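# Flip the gripper housing and return it to its tray

## Task

Flip the loose gripper housing over and set it back inside its tray. Its two halves must stay joined, and no part of it may reach more than about a fingernail's width beyond the tray's open side. The tray is free to move, so it must end up resting on all four feet on the raised bench top, with no foot hanging more than half off an edge. Nothing may be in place only because the robot is holding it. Finally, release everything and move the arms away.

## Robot and tools

Robot: two arms, left_arm and right_arm. Each has six revolute joints and a parallel gripper. The names are just labels and do not match the sides of any camera image. Now and then something may briefly pull on a held part or shove a loose one. Do not let anything drop or get knocked off the table. Keep the arms from hitting or pressing on each other.

Frame: every reported position uses one shared world frame. Its origin is on the table top midway between the arms. +z is up, +x points out over the table, and left_arm sits toward +y. Positions are in metres and orientations are quaternions in w,x,y,z order. Velocities are in m/s and rad/s. The printed hand position can be off from the true one, and the error grows at long reach.

Gripper geometry: the fingers point along the gripper's own +z axis and close along its y axis. The reported end_effector_position is the point between the closed finger pads, roughly 2 cm short of the fingertips. Closing pushes the tips about 10 mm further along +z.

execute_actions: takes "actions", a list holding zero or one item, plus an optional "pictures" boolean.
- Empty list: no command is sent. You get the current state, and pictures come by default.
- Motion: {"rows": [...], "steps": n}. n is 1 to 15 control steps of 1/30 s each, and at least 3 in practice; it defaults to 15. You can give 1 to 15 rows. Row k is applied on step k, and the last row repeats if there are fewer rows than steps.
- Wait: {"steps": n} with no rows, up to 300 steps. The count runs from the previous result and includes your reply time.
A refused call sends the robot nothing. Pictures come with a motion result only if you set pictures true.

Row layout: a single flat list of 14 numbers covers both arms, even if only one arm moves. The first 7 are left_arm and the last 7 are right_arm. Each arm's 7 are: waist, shoulder, elbow, forearm roll, wrist pitch, wrist roll, then opening.

Joint values are absolute target angles in radians, on the same scale as the Joint positions line. They are not offsets. Stated ranges:
- waist: -6.283 to 6.283
- shoulder: -2.059 to 2.094
- elbow: -3.927 to 0.192
- forearm roll: -6.283 to 6.283
- wrist pitch: -1.693 to 3.142
- wrist roll: -6.283 to 6.283
A real end stop may sit up to 0.010 rad either side of the stated one. A call is refused if a target is more than 0.010 rad beyond a stated end and also further out than the joint's last reported angle. Targets past the real stop are clipped to it, and a "joint sent to its limit" line appears; it may refer to an earlier action. If that line is missing, it does not prove the joint can go further.

Opening is an absolute command from -1 (closed) to +1 (fully open).

Motion limits:
- Each joint target moves at most 3.14 rad/s and takes 0.16 s to reach that speed.
- The joints of one arm are slowed together, so from rest they arrive at the same time.
- Each step, a target is kept within 0.623 rad of the measured angle.
- If the targets would put the hand more than 70 mm from where it is now, they are all scaled back.
So distant goals need several calls.

Timing: each result is taken 3 steps before the action ends. Those last steps run while you reply, and the arms keep heading to the last row you sent until they settle or a step is HELD. Only a new action pushes further.

Gripping: grip_measured is the measured opening on the command scale. To hold something, command a value clearly below it; the lower the value, the harder the squeeze, up to about 24 N per pad for objects up to about 6 cm wide. Closing fast can squeeze harder, sometimes hard enough to force the fingers open. Re-sending the grip_measured you read keeps a light hold, and wider objects may slip.

Result lines:
- The state line shows, for each arm, the hand pose and velocities.
- Joint positions and Joint velocities give six joints per arm, then the pad gap in metres (0.084 when fully open).
- Joint torques are raw drive outputs, with offsets and noise, and are nonzero even in free air.
- "joint command not followed": a clearance check changed or blocked some joint targets. The rest of the row was still carried out.
- HELD: marks steps on which all or part of your row was not sent.
- TORQUE FAULT: contact torque hit a load limit. That arm backs off the joint, stops for 10 s and drops the rest of the call. Load limits in N m are waist 47.5, shoulder 47.5, elbow 28.5, forearm roll 28.5, wrist pitch 19, wrist roll 19, and the held weight counts toward them.
- MOTOR HOT: appears from 65 °C. At 80 °C an OVER-TEMPERATURE FAULT brakes that arm until it cools, so avoid holding loads for long.

zoom_image: {"camera": name, "region": [x0, y0, x1, y1]} gives an enlarged crop of that camera's latest image. Region is in pixels from the top-left corner, at most 504x504. Cameras are cam_high, cam_low, cam_left_wrist and cam_right_wrist, each 504x504. Calibration gives K, distortion and T_world_to_cam for each camera. The fixed cameras may be off by a couple of degrees and millimetres. The wrist camera poses are computed from joint readings.

Call it only once the housing rests flipped in the tray on its own and both grippers are open and clear. Replying without any tool call ends everything.

Avoid drops, slips, slamming, hard pushes and jerky moves. Work smoothly and efficiently.

Each tool is called after ">>>" by a JSON object that holds its "fn" and its "kwargs", one argument or row to a line.

## Session

>>> {"fn": "execute_actions", "kwargs": {
  "actions": []
}}

Scene clock: 0.00 s of 5467.00 s.
left_arm: end_effector_position=(+0.3817, +0.5468, +0.3587) grip_measured=+1.00 end_effector_quat_wxyz=(-0.030, -0.273, +0.959, +0.071) end_effector_velocity=(-0.000, +0.000, +0.000) end_effector_angular_velocity=(-0.000, -0.001, +0.001) | right_arm: end_effector_position=(+0.5074, +0.0565, +0.3541) grip_measured=+1.00 end_effector_quat_wxyz=(-0.469, +0.578, +0.623, +0.242) end_effector_velocity=(+0.000, -0.000, +0.001) end_effector_angular_velocity=(+0.001, -0.002, -0.001)
Joint positions: left_arm=[ 0.595  0.096 -1.63   0.15   1.575  3.     0.084] | right_arm=[ 0.357  0.664 -2.066  1.112  1.529 -1.466  0.084]
Joint velocities: left_arm=[ 0.001 -0.    -0.001 -0.001  0.     0.    -0.   ] | right_arm=[-0.    -0.002 -0.     0.    -0.001 -0.     0.   ]
Joint torques (N m, as the arm reports them, + toward a larger angle): no reading
camera_calibration (this result's frames):
cam_left_wrist: T_world_to_cam=[[-0.521443, 0.842291, 0.136541, -0.273381], [0.846906, 0.530406, -0.0376695, -0.530565], [-0.104151, 0.0959946, -0.989918, 0.469368], [0, 0, 0, 1]] pos_world=[0.355671, 0.466624, 0.481978]
cam_right_wrist: T_world_to_cam=[[0.952716, 0.190897, -0.236411, -0.383504], [-0.11636, -0.489517, -0.864195, 0.463639], [-0.280699, 0.850842, -0.444158, 0.379426], [0, 0, 0, 1]] pos_world=[0.525824, -0.0226623, 0.478535]

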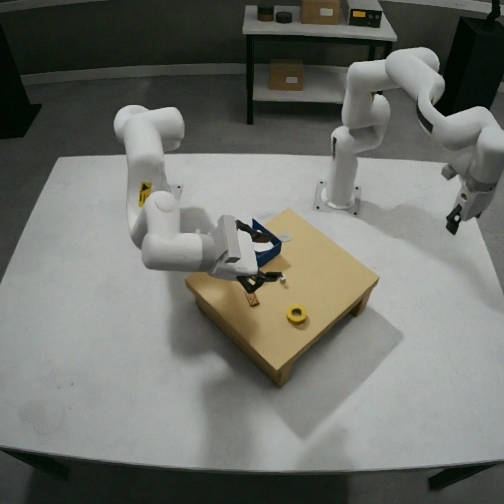

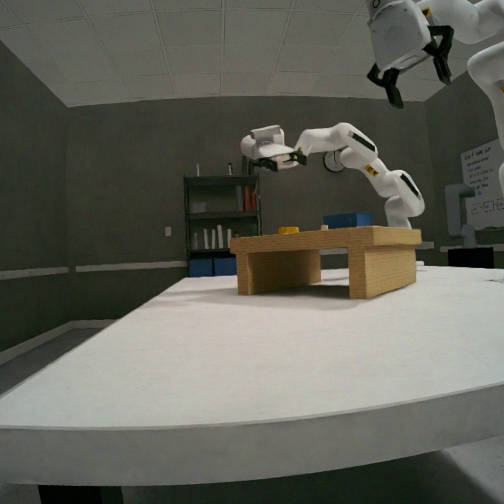

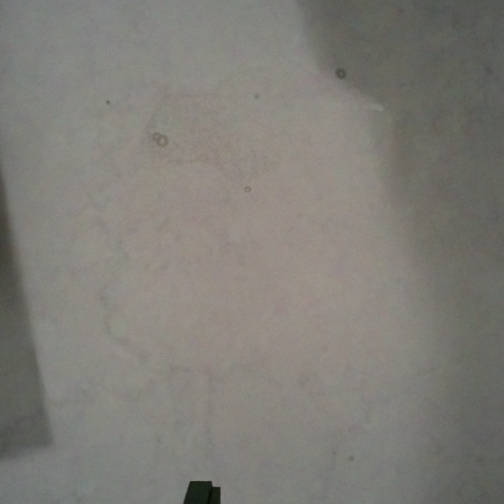

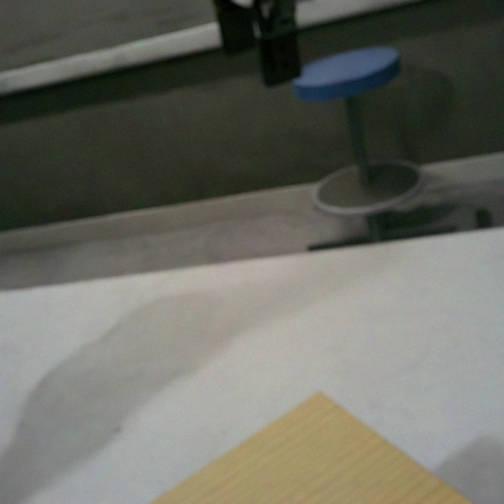

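>>> {"fn": "execute_actions", "kwargs": {
  "actions": [
    {"rows":[[0.9,0.096,-1.63,0.15,1.575,3.0,1,0.78,0.532,-2.16,0,1.628,-2.41,1]],"steps":15}
  ]
}}

>>> {"fn": "execute_actions", "kwargs": {
  "actions": [
    {"steps":25}
  ],
  "pictures": true
}}

Scene clock: 0.60 s of 5467.00 s.
left_arm: end_effector_position=(+0.3051, +0.6530, +0.3584) grip_measured=+1.00 end_effector_quat_wxyz=(-0.040, -0.398, +0.914, +0.067) end_effector_velocity=(-0.183, +0.193, +0.001) end_effector_angular_velocity=(+0.005, +0.004, +0.537) | right_arm: end_effector_position=(+0.4065, +0.1051, +0.3350) grip_measured=+1.00 end_effector_quat_wxyz=(-0.257, +0.299, +0.901, +0.180) end_effector_velocity=(-0.257, -0.013, -0.118) end_effector_angular_velocity=(-1.094, -2.872, +3.312)
Joint positions: left_arm=[ 0.861  0.096 -1.63   0.15   1.575  3.     0.084] | right_arm=[ 0.612  0.585 -2.122  0.637  1.589 -1.942  0.084]
Joint velocities: left_arm=[ 0.537 -0.002 -0.     0.007  0.002 -0.    -0.   ] | right_arm=[ 1.048 -0.315 -0.217 -2.581  0.245 -2.531 -0.   ]
Joint torques (N m, as the arm reports them, + toward a larger angle): left_arm=[ -5.62 -17.97 -19.14  -0.09  -1.86   0.46] | right_arm=[  0.64 -40.9  -18.61  -0.99  -0.71   0.1 ]
Steps of this call (steps 1 to 6: nothing new was sent; steps 7 to 18: the first 12 steps of this action). Readings (joint positions):
7: left_arm=[0.595 0.096 -1.630 0.150 1.575 3.000] | right_arm=[0.357 0.664 -2.066 1.112 1.529 -1.466]
8: left_arm=[0.599 0.096 -1.630 0.150 1.575 3.000] | right_arm=[0.359 0.664 -2.067 1.106 1.529 -1.472]
10: left_arm=[0.639 0.096 -1.630 0.149 1.575 3.000] | right_arm=[0.384 0.656 -2.072 1.060 1.536 -1.519]
14: left_arm=[0.759 0.096 -1.630 0.150 1.575 3.000] | right_arm=[0.493 0.622 -2.097 0.899 1.561 -1.680]
18: the state above

Scene clock: 1.43 s of 5467.00 s.
left_arm: end_effector_position=(+0.2918, +0.6666, +0.3583) grip_measured=+1.00 end_effector_quat_wxyz=(-0.041, -0.415, +0.906, +0.066) end_effector_velocity=(-0.001, +0.001, -0.000) end_effector_angular_velocity=(-0.000, +0.000, +0.002) | right_arm: end_effector_position=(+0.4195, +0.0549, +0.3304) grip_measured=+1.00 end_effector_quat_wxyz=(-0.000, -0.000, +1.000, +0.000) end_effector_velocity=(-0.000, +0.000, +0.000) end_effector_angular_velocity=(-0.001, -0.001, +0.002)
Joint positions: left_arm=[ 0.9    0.096 -1.63   0.15   1.575  3.     0.084] | right_arm=[ 0.78   0.532 -2.16   0.     1.628 -2.41   0.084]
Joint velocities: left_arm=[ 0.002 -0.     0.    -0.     0.001  0.    -0.   ] | right_arm=[ 0.001  0.    -0.001 -0.002  0.    -0.001  0.   ]
Joint torques (N m, as the arm reports them, + toward a larger angle): left_arm=[  1.15 -17.45 -19.06   0.57  -1.8    0.5 ] | right_arm=[ -0.91 -36.71 -17.28  -0.38  -1.53   0.03]
Kept back: nothing.
Steps of this call (steps 1 to 3: the last 3 steps of your previous action; steps 4 to 25: the robot went on to your last target). Readings (joint positions):
1: left_arm=[0.876 0.096 -1.630 0.151 1.575 3.000] | right_arm=[0.647 0.575 -2.130 0.548 1.597 -2.027]
2: left_arm=[0.884 0.096 -1.630 0.150 1.575 3.000] | right_arm=[0.679 0.564 -2.137 0.455 1.604 -2.108]
4: left_arm=[0.892 0.096 -1.630 0.150 1.575 3.000] | right_arm=[0.730 0.548 -2.149 0.277 1.615 -2.244]
8: left_arm=[0.897 0.096 -1.630 0.150 1.575 3.000] | right_arm=[0.769 0.534 -2.159 0.061 1.625 -2.375]
25: the state above
camera_calibration (this result's frames):
cam_left_wrist: T_world_to_cam=[[-0.750369, 0.646739, 0.136653, -0.223911], [0.648405, 0.760344, -0.0380624, -0.613167], [-0.12852, 0.0600457, -0.989887, 0.479198], [0, 0, 0, 1]] pos_world=[0.29115, 0.582256, 0.481611]
cam_right_wrist: T_world_to_cam=[[0.00613047, 0.999681, 0.0245212, -0.0385734], [0.999964, -0.0059864, -0.00594444, -0.346209], [-0.00579575, 0.0245567, -0.999682, 0.459129], [0, 0, 0, 1]] pos_world=[0.349094, 0.0252139, 0.45787]

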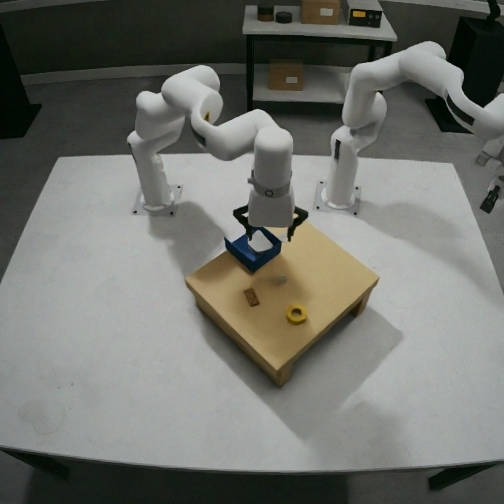

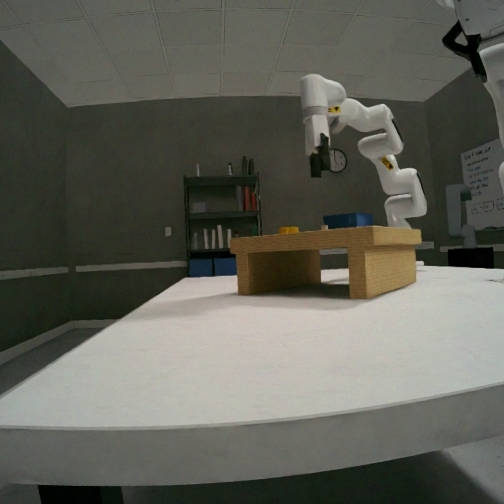

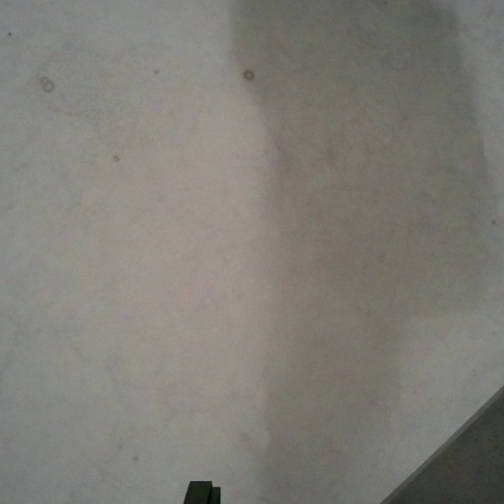

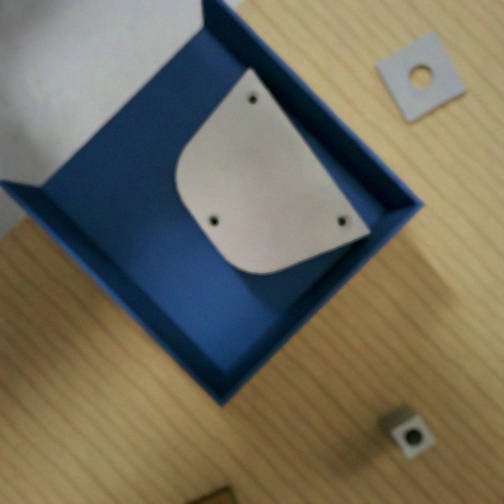

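>>> {"fn": "execute_actions", "kwargs": {
  "actions": []
}}

Scene clock: 1.90 s of 5467.00 s.
left_arm: end_effector_position=(+0.2918, +0.6666, +0.3583) grip_measured=+1.00 end_effector_quat_wxyz=(-0.041, -0.415, +0.906, +0.066) end_effector_velocity=(-0.001, +0.000, -0.000) end_effector_angular_velocity=(-0.001, +0.001, +0.001) | right_arm: end_effector_position=(+0.4194, +0.0550, +0.3305) grip_measured=+1.00 end_effector_quat_wxyz=(-0.000, -0.001, +1.000, -0.000) end_effector_velocity=(-0.000, -0.000, +0.000) end_effector_angular_velocity=(+0.000, -0.001, +0.000)
Joint positions: left_arm=[ 0.9    0.096 -1.63   0.15   1.575  3.     0.084] | right_arm=[ 0.78   0.532 -2.16   0.     1.628 -2.41   0.084]
Joint velocities: left_arm=[ 0.001 -0.     0.001  0.     0.     0.     0.   ] | right_arm=[ 0.    -0.001  0.    -0.     0.    -0.    -0.   ]
Joint torques (N m, as the arm reports them, + toward a larger angle): left_arm=[  1.34 -17.45 -19.06   0.64  -1.9    0.44] | right_arm=[ -0.88 -37.87 -17.16  -0.37  -1.46   0.17]
Kept back: nothing.
Steps of this call (steps 1 to 14: the robot went on to your last target). Readings (joint positions):
1: left_arm=[0.900 0.096 -1.630 0.150 1.575 3.000] | right_arm=[0.780 0.532 -2.160 0.000 1.628 -2.410]
2: left_arm=[0.900 0.096 -1.630 0.150 1.575 3.000] | right_arm=[0.780 0.532 -2.160 0.000 1.628 -2.410]
4: left_arm=[0.900 0.096 -1.630 0.150 1.575 3.000] | right_arm=[0.780 0.532 -2.160 0.000 1.628 -2.410]
8: left_arm=[0.900 0.096 -1.630 0.150 1.575 3.000] | right_arm=[0.780 0.532 -2.160 0.000 1.628 -2.410]
14: the state above
All arms were judged still, so your last target was given up. Only a new action makes them travel on or press farther. Fingers that are still opening or closing keep moving.
camera_calibration (this result's frames):
cam_left_wrist: T_world_to_cam=[[-0.750419, 0.646681, 0.136659, -0.223899], [0.648345, 0.760394, -0.0380652, -0.613185], [-0.128531, 0.0600373, -0.989887, 0.4792], [0, 0, 0, 1]] pos_world=[0.291129, 0.582284, 0.48161]
cam_right_wrist: T_world_to_cam=[[0.00574248, 0.999684, 0.0244662, -0.0384749], [0.999969, -0.00560675, -0.005613, -0.346271], [-0.00547406, 0.0244976, -0.999685, 0.45911], [0, 0, 0, 1]] pos_world=[0.348994, 0.0252742, 0.457963]

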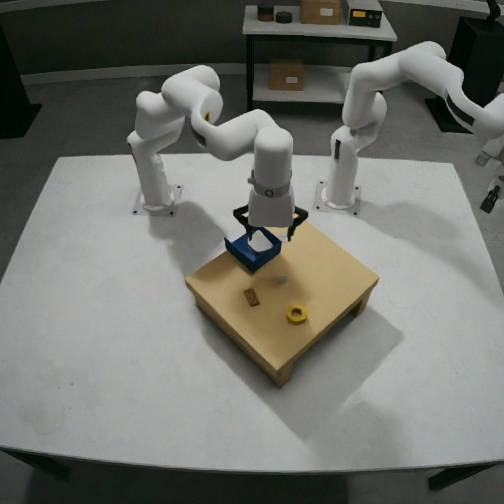

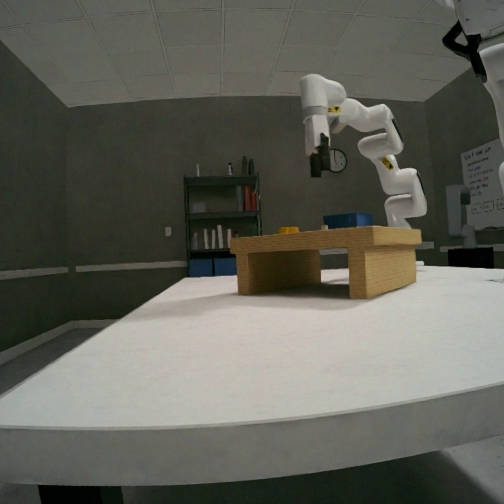

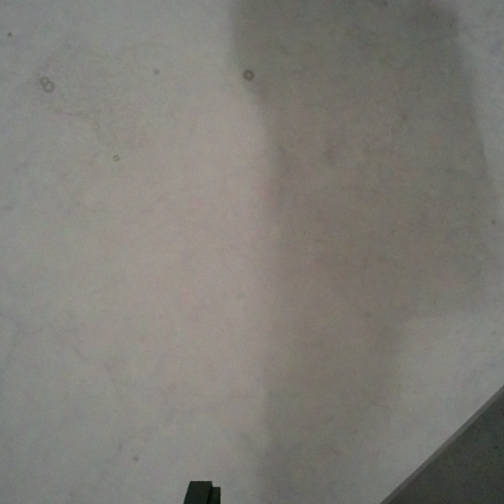

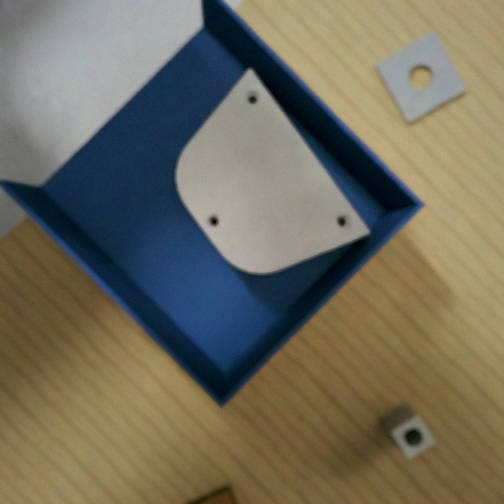

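>>> {"fn": "execute_actions", "kwargs": {
  "actions": [
    {"rows":[[0.9,0.096,-1.63,0.15,1.575,3.0,1,0.848,0.30,-1.65,0,1.35,-3.0,1]],"steps":15}
  ]
}}

>>> {"fn": "execute_actions", "kwargs": {
  "actions": [
    {"rows":[[0.9,0.096,-1.63,0.15,1.575,3.0,1,0.848,0.188,-1.409,0,1.221,-3.0,1]],"steps":15}
  ],
  "pictures": true
}}

Scene clock: 3.33 s of 5467.00 s.
left_arm: end_effector_position=(+0.2918, +0.6666, +0.3583) grip_measured=+1.00 end_effector_quat_wxyz=(-0.041, -0.415, +0.906, +0.066) end_effector_velocity=(-0.001, -0.000, -0.001) end_effector_angular_velocity=(-0.002, +0.002, +0.001) | right_arm: end_effector_position=(+0.3668, +0.0562, +0.2772) grip_measured=+1.00 end_effector_quat_wxyz=(-0.002, -0.293, +0.956, -0.001) end_effector_velocity=(-0.076, -0.017, -0.079) end_effector_angular_velocity=(+0.009, -0.006, +0.812)
Joint positions: left_arm=[ 0.9    0.096 -1.63   0.15   1.575  3.     0.084] | right_arm=[ 0.844  0.323 -1.697  0.     1.38  -2.94   0.084]
Joint velocities: left_arm=[ 0.001  0.     0.001 -0.     0.001 -0.     0.   ] | right_arm=[ 0.075 -0.281  0.62  -0.001 -0.349 -0.736  0.   ]
Joint torques (N m, as the arm reports them, + toward a larger angle): left_arm=[  1.16 -17.94 -19.17   0.62  -1.86   0.51] | right_arm=[ -5.57 -31.83 -22.61  -0.37  -1.77   0.39]
Steps of this call (steps 1 to 31: nothing new was sent; steps 32 to 43: the first 12 steps of this action). Readings (joint positions):
32: left_arm=[0.900 0.096 -1.630 0.150 1.575 3.000] | right_arm=[0.780 0.532 -2.160 -0.000 1.628 -2.410]
33: left_arm=[0.900 0.096 -1.630 0.150 1.575 3.000] | right_arm=[0.780 0.530 -2.155 -0.000 1.625 -2.416]
35: left_arm=[0.900 0.096 -1.630 0.150 1.575 3.000] | right_arm=[0.785 0.511 -2.115 -0.000 1.602 -2.465]
39: left_arm=[0.900 0.096 -1.630 0.150 1.575 3.000] | right_arm=[0.817 0.404 -1.880 0.000 1.475 -2.734]
43: the state above

Scene clock: 3.83 s of 5467.00 s.
left_arm: end_effector_position=(+0.2918, +0.6666, +0.3583) grip_measured=+1.00 end_effector_quat_wxyz=(-0.041, -0.415, +0.906, +0.066) end_effector_velocity=(+0.000, -0.000, +0.000) end_effector_angular_velocity=(-0.000, -0.001, -0.001) | right_arm: end_effector_position=(+0.3404, +0.0323, +0.2415) grip_measured=+1.00 end_effector_quat_wxyz=(-0.000, -0.323, +0.946, -0.000) end_effector_velocity=(-0.004, -0.003, +0.002) end_effector_angular_velocity=(+0.033, -0.031, +0.004)
Joint positions: left_arm=[ 0.9    0.096 -1.63   0.15   1.575  3.     0.084] | right_arm=[ 0.848  0.192 -1.418 -0.     1.226 -3.     0.084]
Joint velocities: left_arm=[-0.001 -0.001  0.    -0.001 -0.    -0.    -0.   ] | right_arm=[ 0.001 -0.055  0.078  0.001 -0.067 -0.003  0.   ]
Joint torques (N m, as the arm reports them, + toward a larger angle): left_arm=[  1.04 -17.9  -19.21   0.69  -1.85   0.43] | right_arm=[ -0.62 -29.92 -18.68  -0.21  -1.36  -0.07]
Steps of this call (steps 1 to 3: the last 3 steps of your previous action; steps 4 to 15: the first 12 steps of this action). Readings (joint positions):
4: left_arm=[0.900 0.096 -1.630 0.150 1.575 3.000] | right_arm=[0.847 0.304 -1.661 -0.000 1.356 -2.988]
5: left_arm=[0.900 0.096 -1.630 0.150 1.575 3.000] | right_arm=[0.847 0.301 -1.653 -0.000 1.350 -2.991]
7: left_arm=[0.900 0.096 -1.630 0.150 1.575 3.000] | right_arm=[0.847 0.277 -1.604 -0.000 1.322 -2.996]
11: left_arm=[0.900 0.096 -1.630 0.150 1.575 3.000] | right_arm=[0.848 0.209 -1.453 0.000 1.247 -2.999]
15: the state above
camera_calibration (this result's frames):
cam_left_wrist: T_world_to_cam=[[-0.750421, 0.646678, 0.136659, -0.223898], [0.648342, 0.760397, -0.0380653, -0.613186], [-0.128531, 0.0600369, -0.989887, 0.4792], [0, 0, 0, 1]] pos_world=[0.291128, 0.582285, 0.48161]
cam_right_wrist: T_world_to_cam=[[-0.606413, 0.794776, 0.0243677, 0.201857], [0.794905, 0.606702, -0.00625023, -0.217745], [-0.0197515, 0.0155798, -0.999684, 0.375427], [0, 0, 0, 1]] pos_world=[0.30291, -0.0341736, 0.369028]

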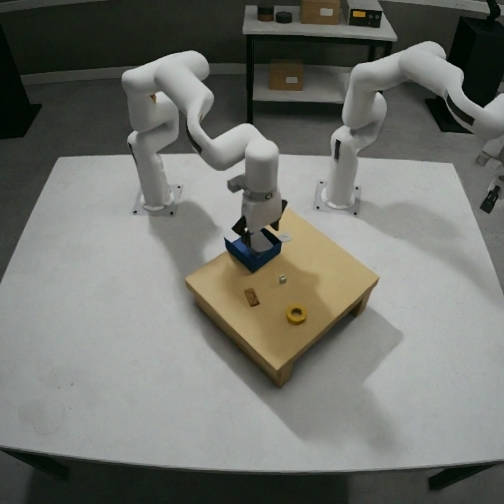

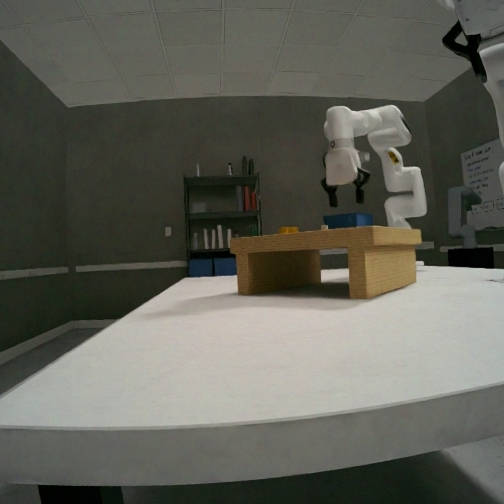

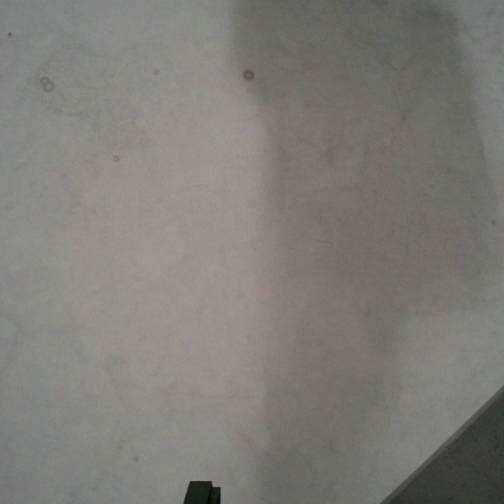

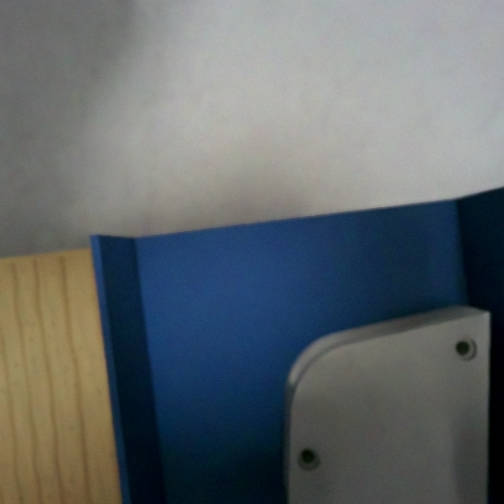

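>>> {"fn": "execute_actions", "kwargs": {
  "actions": [
    {"rows":[[0.9,0.096,-1.63,0.15,1.575,3.0,1,0.854,0.218,-1.333,0,1.115,-2.993,1]],"steps":15}
  ],
  "pictures": true
}}

>>> {"fn": "zoom_image", "kwargs": {
  "camera": "cam_high",
  "region": [200,180,320,300]
}}

Scene clock: 4.47 s of 5467.00 s.
left_arm: end_effector_position=(+0.2918, +0.6666, +0.3583) grip_measured=+1.00 end_effector_quat_wxyz=(-0.041, -0.415, +0.906, +0.066) end_effector_velocity=(-0.000, +0.000, +0.000) end_effector_angular_velocity=(-0.001, -0.001, +0.001) | right_arm: end_effector_position=(+0.3394, +0.0382, +0.2091) grip_measured=+1.00 end_effector_quat_wxyz=(+0.007, -0.324, +0.946, +0.005) end_effector_velocity=(-0.000, +0.000, -0.007) end_effector_angular_velocity=(+0.003, -0.005, +0.000)
Joint positions: left_arm=[ 0.9    0.096 -1.63   0.15   1.575  3.     0.084] | right_arm=[ 0.856  0.21  -1.344  0.002  1.118 -2.994  0.084]
Joint velocities: left_arm=[ 0.001  0.001 -0.001 -0.001  0.    -0.     0.   ] | right_arm=[ 0.001  0.001  0.021 -0.001 -0.028  0.001  0.   ]
Joint torques (N m, as the arm reports them, + toward a larger angle): left_arm=[  1.27 -17.41 -19.31   0.43  -1.69   0.5 ] | right_arm=[-9.44 -2.08 -2.75 -3.14 -0.42  0.53]
Steps of this call (steps 1 to 3: the last 3 steps of your previous action; steps 4 to 7: the robot went on to your last target; steps 8 to 19: the first 12 steps of this action). Readings (joint positions):
8: left_arm=[0.900 0.096 -1.630 0.150 1.575 3.000] | right_arm=[0.848 0.188 -1.410 -0.000 1.221 -3.000]
9: left_arm=[0.900 0.096 -1.630 0.150 1.575 3.000] | right_arm=[0.848 0.189 -1.407 -0.000 1.215 -3.000]
11: left_arm=[0.900 0.096 -1.630 0.150 1.575 3.000] | right_arm=[0.850 0.197 -1.384 -0.000 1.176 -2.997]
15: left_arm=[0.900 0.096 -1.630 0.150 1.575 3.000] | right_arm=[0.856 0.211 -1.349 0.002 1.126 -2.994]
19: the state above
camera_calibration (this result's frames):
cam_left_wrist: T_world_to_cam=[[-0.750421, 0.646678, 0.136659, -0.223899], [0.648342, 0.760397, -0.0380655, -0.613186], [-0.128531, 0.0600368, -0.989886, 0.4792], [0, 0, 0, 1]] pos_world=[0.291128, 0.582285, 0.48161]
cam_right_wrist: T_world_to_cam=[[-0.607709, 0.793639, 0.0287621, 0.196963], [0.794102, 0.607701, 0.0100214, -0.223866], [-0.0095254, 0.0289301, -0.999536, 0.338907], [0, 0, 0, 1]] pos_world=[0.300697, -0.0300784, 0.335329]

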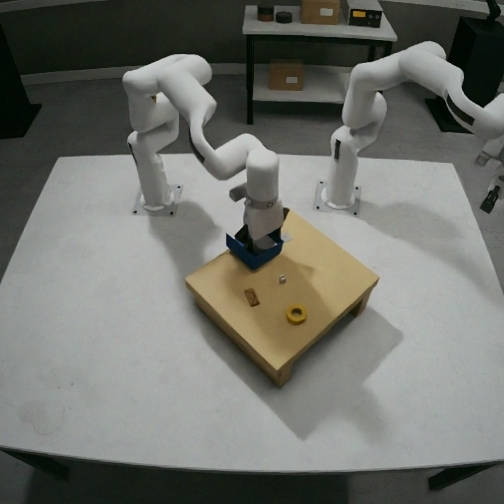

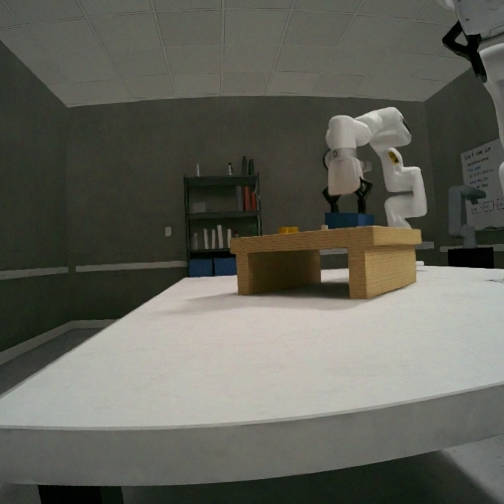

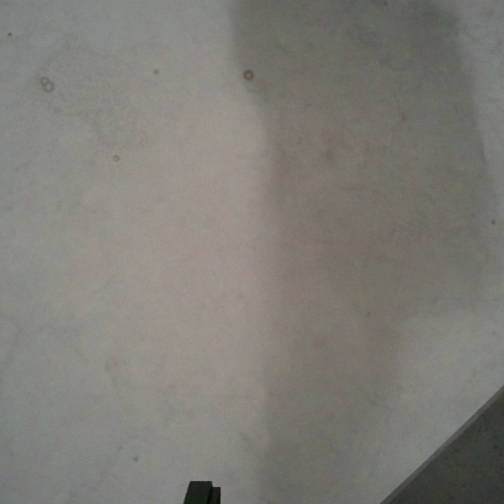

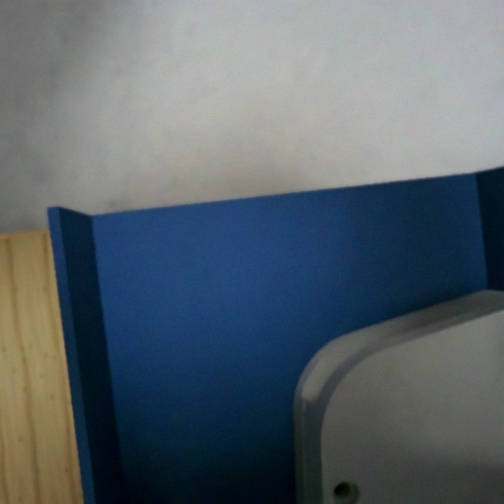

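Region (200, 180, 320, 300) of cam_high's 504x504 image, scaled by 4.200, with more detail than that image has.

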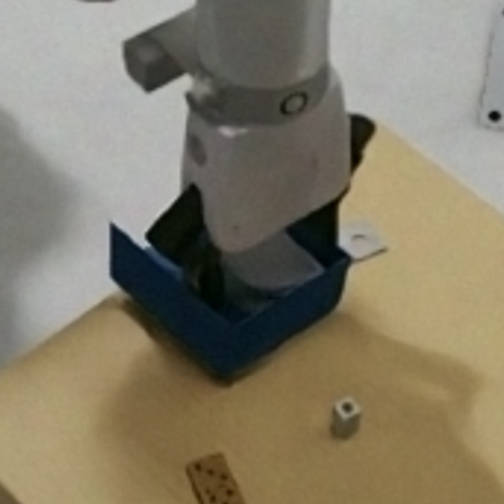

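>>> {"fn": "execute_actions", "kwargs": {
  "actions": [
    {"rows":[[0.9,0.096,-1.63,0.15,1.575,3.0,1,0.850,0.20,-1.375,0,1.175,-2.997,1]],"steps":12}
  ],
  "pictures": true
}}

>>> {"fn": "zoom_image", "kwargs": {
  "camera": "cam_high",
  "region": [230,190,310,270]
}}

Scene clock: 4.93 s of 5467.00 s.
left_arm: end_effector_position=(+0.2918, +0.6666, +0.3583) grip_measured=+1.00 end_effector_quat_wxyz=(-0.041, -0.415, +0.906, +0.066) end_effector_velocity=(-0.000, +0.000, +0.000) end_effector_angular_velocity=(+0.000, +0.000, +0.001) | right_arm: end_effector_position=(+0.3384, +0.0291, +0.2147) grip_measured=+1.00 end_effector_quat_wxyz=(-0.007, -0.322, +0.947, -0.005) end_effector_velocity=(-0.000, +0.017, +0.040) end_effector_angular_velocity=(+0.048, -0.027, +0.015)
Joint positions: left_arm=[ 0.9    0.096 -1.63   0.15   1.575  3.     0.084] | right_arm=[ 0.847  0.207 -1.364 -0.003  1.173 -2.996  0.084]
Joint velocities: left_arm=[ 0.001 -0.    -0.     0.     0.    -0.    -0.   ] | right_arm=[ 0.017 -0.029 -0.067  0.015  0.043 -0.005  0.   ]
Joint torques (N m, as the arm reports them, + toward a larger angle): left_arm=[  1.3  -17.5  -19.16   0.47  -1.82   0.52] | right_arm=[ -0.81 -31.01 -18.56  -0.29  -1.34   0.06]
Steps of this call (steps 1 to 3: the last 3 steps of your previous action; steps 4 to 5: the robot went on to your last target; steps 6 to 14: the first 9 steps of this action). Readings (joint positions):
6: left_arm=[0.900 0.096 -1.630 0.150 1.575 3.000] | right_arm=[0.856 0.210 -1.344 0.001 1.116 -2.993]
7: left_arm=[0.900 0.096 -1.630 0.150 1.575 3.000] | right_arm=[0.855 0.210 -1.346 0.001 1.121 -2.993]
9: left_arm=[0.900 0.096 -1.630 0.150 1.575 3.000] | right_arm=[0.851 0.209 -1.356 -0.002 1.144 -2.995]
13: left_arm=[0.900 0.096 -1.630 0.150 1.575 3.000] | right_arm=[0.847 0.208 -1.362 -0.003 1.171 -2.996]
14: the state above
camera_calibration (this result's frames):
cam_left_wrist: T_world_to_cam=[[-0.750421, 0.646678, 0.136659, -0.223899], [0.648342, 0.760397, -0.0380654, -0.613186], [-0.128531, 0.0600369, -0.989886, 0.4792], [0, 0, 0, 1]] pos_world=[0.291128, 0.582285, 0.48161]
cam_right_wrist: T_world_to_cam=[[-0.604042, 0.796712, 0.0196018, 0.204051], [0.796428, 0.604354, -0.0214171, -0.211508], [-0.0289097, 0.00267462, -0.999578, 0.352096], [0, 0, 0, 1]] pos_world=[0.301885, -0.0356859, 0.343418]

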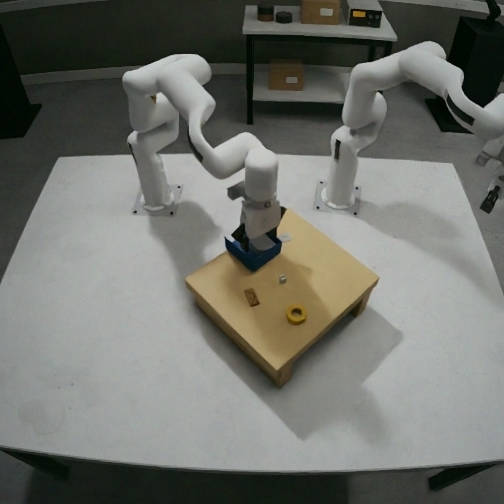

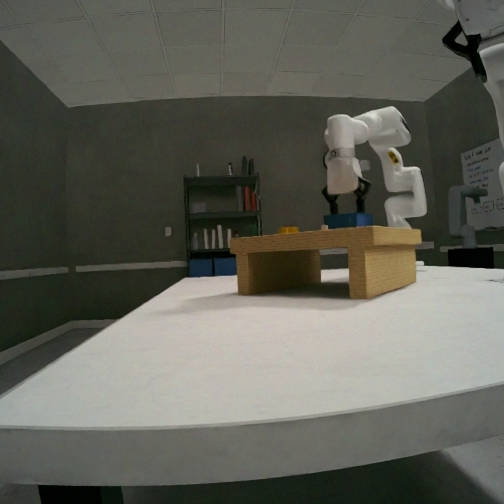

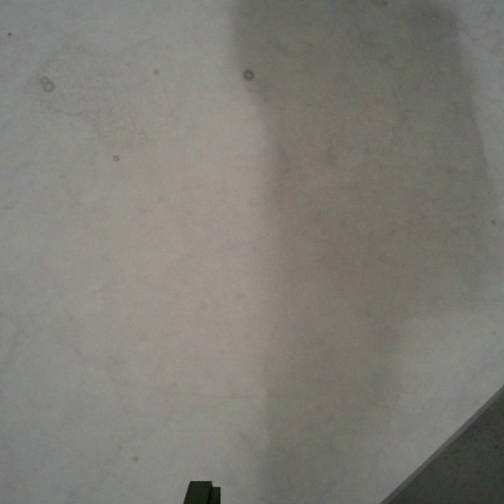

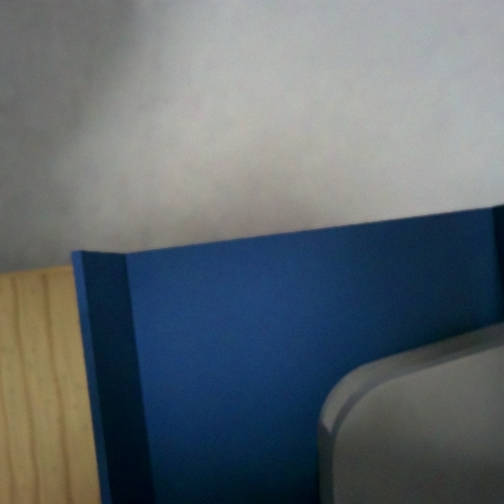

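Region (230, 190, 310, 270) of cam_high's 504x504 image, scaled by 6.300, with more detail than that image has.

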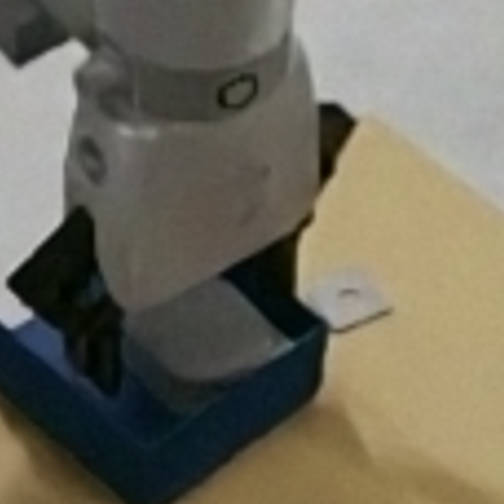

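>>> {"fn": "execute_actions", "kwargs": {
  "actions": [
    {"rows":[[0.9,0.096,-1.63,0.15,1.575,3.0,1,0.851,0.21,-1.35,0,1.14,-2.997,1],[0.9,0.096,-1.63,0.15,1.575,3.0,1,0.851,0.21,-1.35,0,1.14,-2.997,1],[0.9,0.096,-1.63,0.15,1.575,3.0,1,0.851,0.21,-1.35,0,1.14,-2.997,1],[0.9,0.096,-1.63,0.15,1.575,3.0,1,0.851,0.21,-1.35,0,1.14,-2.997,1],[0.9,0.096,-1.63,0.15,1.575,3.0,1,0.851,0.218,-1.333,0,1.115,-2.997,1],[0.9,0.096,-1.63,0.15,1.575,3.0,1,0.851,0.218,-1.333,0,1.115,-2.997,1],[0.9,0.096,-1.63,0.15,1.575,3.0,1,0.851,0.218,-1.333,0,1.115,-2.997,1],[0.9,0.096,-1.63,0.15,1.575,3.0,1,0.851,0.227,-1.316,0,1.089,-2.997,1]],"steps":15}
  ],
  "pictures": true
}}

>>> {"fn": "zoom_image", "kwargs": {
  "camera": "cam_high",
  "region": [230,190,310,270]
}}

Scene clock: 5.60 s of 5467.00 s.
left_arm: end_effector_position=(+0.2918, +0.6666, +0.3583) grip_measured=+1.00 end_effector_quat_wxyz=(-0.041, -0.415, +0.906, +0.066) end_effector_velocity=(+0.000, -0.000, +0.000) end_effector_angular_velocity=(-0.001, -0.001, -0.000) | right_arm: end_effector_position=(+0.3423, +0.0401, +0.2078) grip_measured=+1.00 end_effector_quat_wxyz=(+0.012, -0.325, +0.946, +0.008) end_effector_velocity=(+0.011, +0.021, -0.003) end_effector_angular_velocity=(+0.069, -0.063, +0.009)
Joint positions: left_arm=[ 0.9    0.096 -1.63   0.15   1.575  3.     0.084] | right_arm=[ 0.854  0.212 -1.339  0.003  1.098 -2.997  0.084]
Joint velocities: left_arm=[-0.     0.    -0.001 -0.001  0.001 -0.    -0.   ] | right_arm=[ 0.012  0.008  0.022  0.003 -0.123  0.001  0.   ]
Joint torques (N m, as the arm reports them, + toward a larger angle): left_arm=[  1.3  -17.81 -19.17   0.71  -1.77   0.42] | right_arm=[-12.79   8.63   3.72  -4.03   0.33   0.64]
Steps of this call (steps 1 to 3: the last 3 steps of your previous action; steps 4 to 8: the robot went on to your last target; steps 9 to 20: the first 12 steps of this action). Readings (joint positions):
9: left_arm=[0.900 0.096 -1.630 0.150 1.575 3.000] | right_arm=[0.850 0.201 -1.374 -0.000 1.175 -2.997]
10: left_arm=[0.900 0.096 -1.630 0.150 1.575 3.000] | right_arm=[0.850 0.202 -1.372 -0.000 1.170 -2.997]
12: left_arm=[0.900 0.096 -1.630 0.150 1.575 3.000] | right_arm=[0.850 0.205 -1.362 -0.000 1.155 -2.997]
16: left_arm=[0.900 0.096 -1.630 0.150 1.575 3.000] | right_arm=[0.852 0.209 -1.349 0.002 1.128 -2.997]
20: the state above
camera_calibration (this result's frames):
cam_left_wrist: T_world_to_cam=[[-0.750421, 0.646678, 0.136659, -0.223899], [0.648342, 0.760397, -0.0380656, -0.613186], [-0.128531, 0.0600367, -0.989886, 0.4792], [0, 0, 0, 1]] pos_world=[0.291128, 0.582285, 0.48161]
cam_right_wrist: T_world_to_cam=[[-0.608988, 0.792536, 0.0319463, 0.197008], [0.793179, 0.608549, 0.0231601, -0.229763], [-0.0010857, 0.0394433, -0.999221, 0.334237], [0, 0, 0, 1]] pos_world=[0.302582, -0.0294972, 0.333004]

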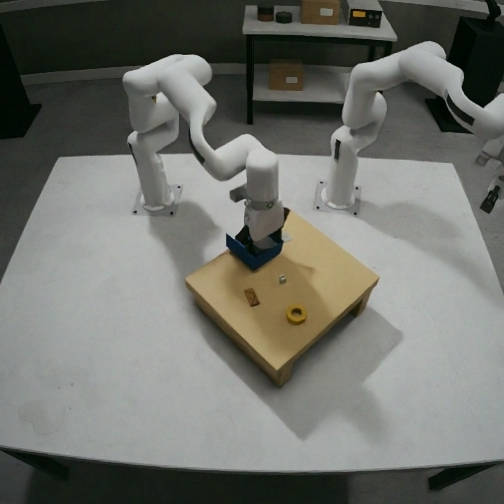

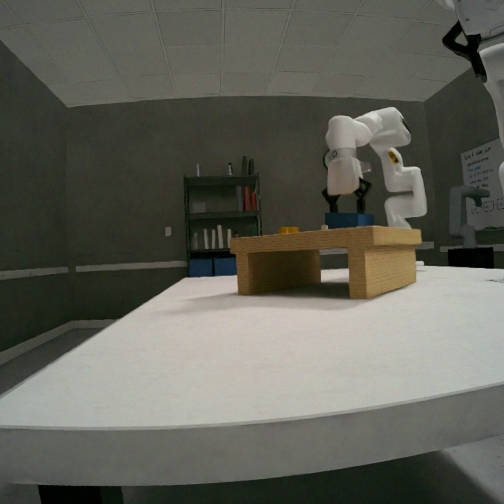

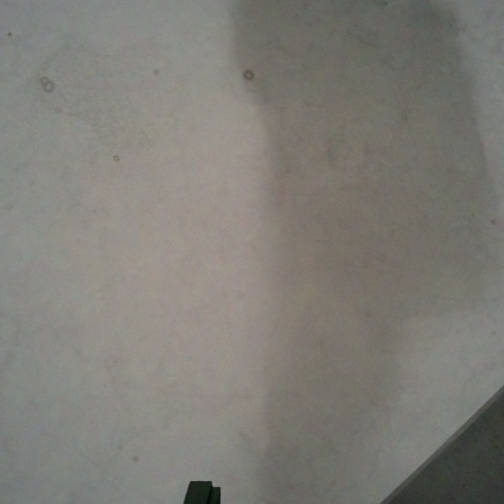

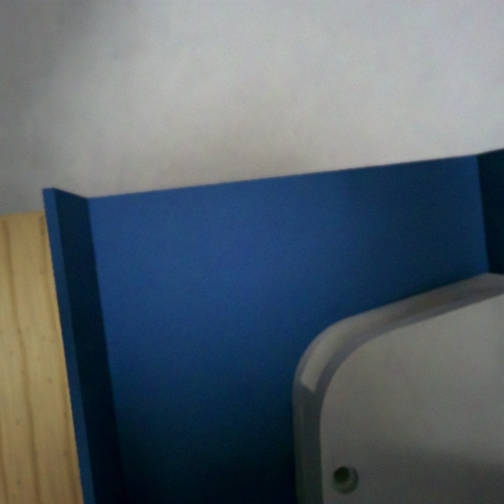

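Region (230, 190, 310, 270) of cam_high's 504x504 image, scaled by 6.300, with more detail than that image has.

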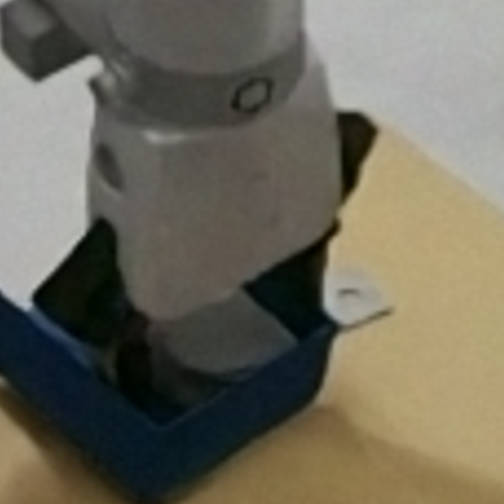

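>>> {"fn": "execute_actions", "kwargs": {
  "actions": [
    {"rows":[[0.9,0.096,-1.63,0.15,1.575,3.0,1,0.853,0.188,-1.409,0,1.221,-2.997,1],[0.9,0.096,-1.63,0.15,1.575,3.0,1,0.853,0.188,-1.409,0,1.221,-2.997,1],[0.9,0.096,-1.63,0.15,1.575,3.0,1,0.853,0.188,-1.409,0,1.221,-2.997,1],[0.9,0.096,-1.63,0.15,1.575,3.0,1,0.853,0.188,-1.409,0,1.221,-2.997,1],[0.9,0.096,-1.63,0.15,1.575,3.0,1,0.853,0.188,-1.409,0,1.221,-2.997,1],[0.9,0.096,-1.63,0.15,1.575,3.0,1,0.853,0.188,-1.409,0,1.221,-2.997,0],[0.9,0.096,-1.63,0.15,1.575,3.0,1,0.887,0.15,-1.36,0,1.21,-2.97,-1]],"steps":15}
  ]
}}

>>> {"fn": "execute_actions", "kwargs": {
  "actions": [
    {"rows":[[0.9,0.096,-1.63,0.15,1.575,3.0,1,0.887,0.172,-1.316,0,1.144,-2.97,-1]],"steps":15}
  ],
  "pictures": true
}}

Scene clock: 6.57 s of 5467.00 s.
left_arm: end_effector_position=(+0.2918, +0.6666, +0.3583) grip_measured=+1.00 end_effector_quat_wxyz=(-0.041, -0.415, +0.906, +0.066) end_effector_velocity=(+0.000, +0.000, -0.000) end_effector_angular_velocity=(+0.000, -0.001, +0.000) | right_arm: end_effector_position=(+0.3212, +0.0354, +0.2370) grip_measured=-0.11 end_effector_quat_wxyz=(-0.002, -0.327, +0.945, -0.002) end_effector_velocity=(-0.064, +0.024, +0.023) end_effector_angular_velocity=(+0.022, -0.006, +0.045)
Joint positions: left_arm=[ 0.9    0.096 -1.63   0.15   1.575  3.     0.084] | right_arm=[ 0.879  0.16  -1.365 -0.001  1.21  -2.976  0.039]
Joint velocities: left_arm=[ 0.001  0.    -0.    -0.    -0.001  0.    -0.   ] | right_arm=[ 0.118 -0.117  0.089  0.011  0.008  0.069 -0.217]
Joint torques (N m, as the arm reports them, + toward a larger angle): left_arm=[  1.48 -17.72 -19.17   0.72  -1.72   0.51] | right_arm=[ -6.6  -26.06 -17.99  -0.49  -1.43  -0.11]
Steps of this call (steps 1 to 3: the last 3 steps of your previous action; steps 4 to 15: the robot went on to your last target; steps 16 to 17: nothing new was sent; steps 18 to 29: the first 12 steps of this action). Readings (joint positions):
18: left_arm=[0.900 0.096 -1.630 0.150 1.575 3.000] | right_arm=[0.852 0.212 -1.337 0.005 1.089 -2.997]
19: left_arm=[0.900 0.096 -1.630 0.150 1.575 3.000] | right_arm=[0.852 0.211 -1.340 0.005 1.094 -2.997]
21: left_arm=[0.900 0.096 -1.630 0.150 1.575 3.000] | right_arm=[0.848 0.209 -1.356 -0.000 1.136 -2.996]
25: left_arm=[0.900 0.096 -1.630 0.150 1.575 3.000] | right_arm=[0.849 0.193 -1.386 -0.003 1.204 -2.994]
29: the state above

Scene clock: 7.07 s of 5467.00 s.
left_arm: end_effector_position=(+0.2918, +0.6666, +0.3583) grip_measured=+1.00 end_effector_quat_wxyz=(-0.041, -0.415, +0.906, +0.066) end_effector_velocity=(+0.001, -0.000, +0.000) end_effector_angular_velocity=(+0.000, -0.001, -0.001) | right_arm: end_effector_position=(+0.3187, +0.0391, +0.2162) grip_measured=-1.00 end_effector_quat_wxyz=(+0.000, -0.328, +0.945, +0.000) end_effector_velocity=(+0.003, +0.004, +0.006) end_effector_angular_velocity=(+0.018, -0.019, +0.002)
Joint positions: left_arm=[ 0.9    0.096 -1.63   0.15   1.575  3.     0.084] | right_arm=[ 0.887  0.172 -1.318 -0.     1.145 -2.97   0.   ]
Joint velocities: left_arm=[-0.001 -0.     0.    -0.    -0.001 -0.    -0.   ] | right_arm=[ 0.002 -0.007 -0.001 -0.002 -0.018  0.     0.   ]
Joint torques (N m, as the arm reports them, + toward a larger angle): left_arm=[  1.24 -17.55 -19.06   0.69  -1.78   0.49] | right_arm=[ -0.55 -27.93 -17.58   0.12  -1.36   0.21]
Steps of this call (steps 1 to 3: the last 3 steps of your previous action; steps 4 to 15: the first 12 steps of this action). Readings (joint positions):
4: left_arm=[0.900 0.096 -1.630 0.150 1.575 3.000] | right_arm=[0.885 0.153 -1.359 -0.000 1.210 -2.971]
5: left_arm=[0.900 0.096 -1.630 0.150 1.575 3.000] | right_arm=[0.885 0.154 -1.357 -0.000 1.204 -2.971]
7: left_arm=[0.900 0.096 -1.630 0.150 1.575 3.000] | right_arm=[0.886 0.161 -1.341 -0.000 1.177 -2.970]
11: left_arm=[0.900 0.096 -1.630 0.150 1.575 3.000] | right_arm=[0.886 0.173 -1.317 -0.000 1.151 -2.970]
15: the state above
camera_calibration (this result's frames):
cam_left_wrist: T_world_to_cam=[[-0.750421, 0.646678, 0.136659, -0.223898], [0.648342, 0.760397, -0.0380654, -0.613186], [-0.128531, 0.0600368, -0.989887, 0.4792], [0, 0, 0, 1]] pos_world=[0.291128, 0.582285, 0.48161]
cam_right_wrist: T_world_to_cam=[[-0.613795, 0.789084, 0.0245403, 0.186459], [0.789236, 0.614069, -0.00500951, -0.203537], [-0.0190224, 0.0162933, -0.999686, 0.349283], [0, 0, 0, 1]] pos_world=[0.28173, -0.027837, 0.343578]

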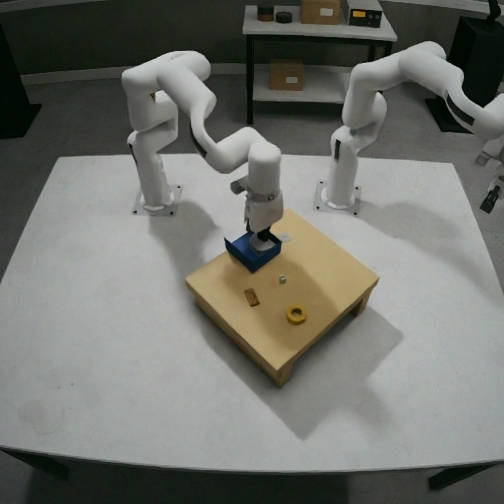

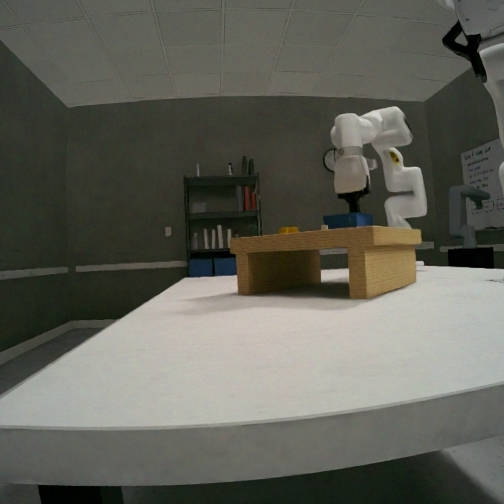

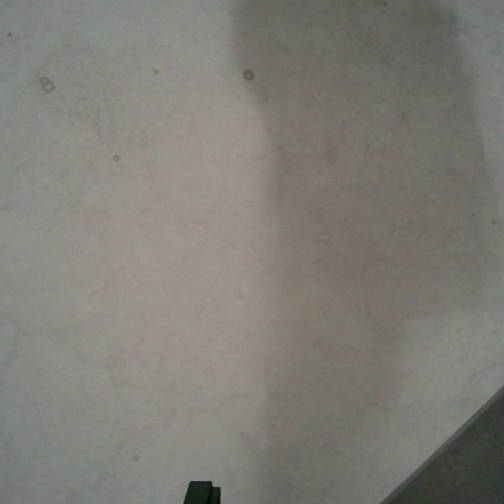

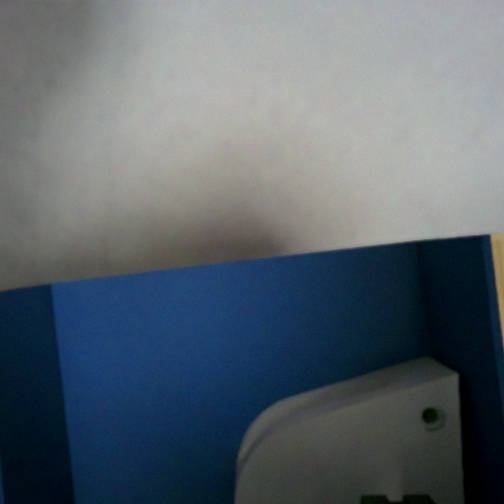

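>>> {"fn": "execute_actions", "kwargs": {
  "actions": [
    {"rows":[[0.9,0.096,-1.63,0.15,1.575,3.0,1,0.887,0.181,-1.295,0,1.114,-2.97,-1]],"steps":12}
  ]
}}

Scene clock: 7.47 s of 5467.00 s.
left_arm: end_effector_position=(+0.2918, +0.6666, +0.3583) grip_measured=+1.00 end_effector_quat_wxyz=(-0.041, -0.415, +0.906, +0.066) end_effector_velocity=(-0.000, +0.000, +0.000) end_effector_angular_velocity=(-0.000, -0.001, +0.001) | right_arm: end_effector_position=(+0.3195, +0.0402, +0.2078) grip_measured=-1.00 end_effector_quat_wxyz=(+0.003, -0.328, +0.945, +0.002) end_effector_velocity=(-0.000, -0.001, -0.005) end_effector_angular_velocity=(+0.002, -0.001, -0.001)
Joint positions: left_arm=[ 0.9    0.096 -1.63   0.15   1.575  3.     0.084] | right_arm=[ 0.887  0.178 -1.3    0.     1.116 -2.97   0.   ]
Joint velocities: left_arm=[ 0.001 -0.    -0.    -0.001 -0.     0.     0.   ] | right_arm=[-0.    -0.     0.014  0.001 -0.016  0.     0.   ]
Joint torques (N m, as the arm reports them, + toward a larger angle): left_arm=[  1.59 -17.57 -19.13   0.69  -1.87   0.5 ] | right_arm=[ -1.56 -19.75 -12.76  -0.46  -1.07   0.02]
Steps of this call (steps 1 to 3: the last 3 steps of your previous action; steps 4 to 12: the first 9 steps of this action). Readings (joint positions):
4: left_arm=[0.900 0.096 -1.630 0.150 1.575 3.000] | right_arm=[0.887 0.172 -1.316 -0.000 1.144 -2.970]
5: left_arm=[0.900 0.096 -1.630 0.150 1.575 3.000] | right_arm=[0.887 0.172 -1.314 -0.000 1.139 -2.970]
7: left_arm=[0.900 0.096 -1.630 0.150 1.575 3.000] | right_arm=[0.887 0.176 -1.305 -0.000 1.127 -2.970]
11: left_arm=[0.900 0.096 -1.630 0.150 1.575 3.000] | right_arm=[0.887 0.178 -1.300 0.000 1.116 -2.970]
12: the state above


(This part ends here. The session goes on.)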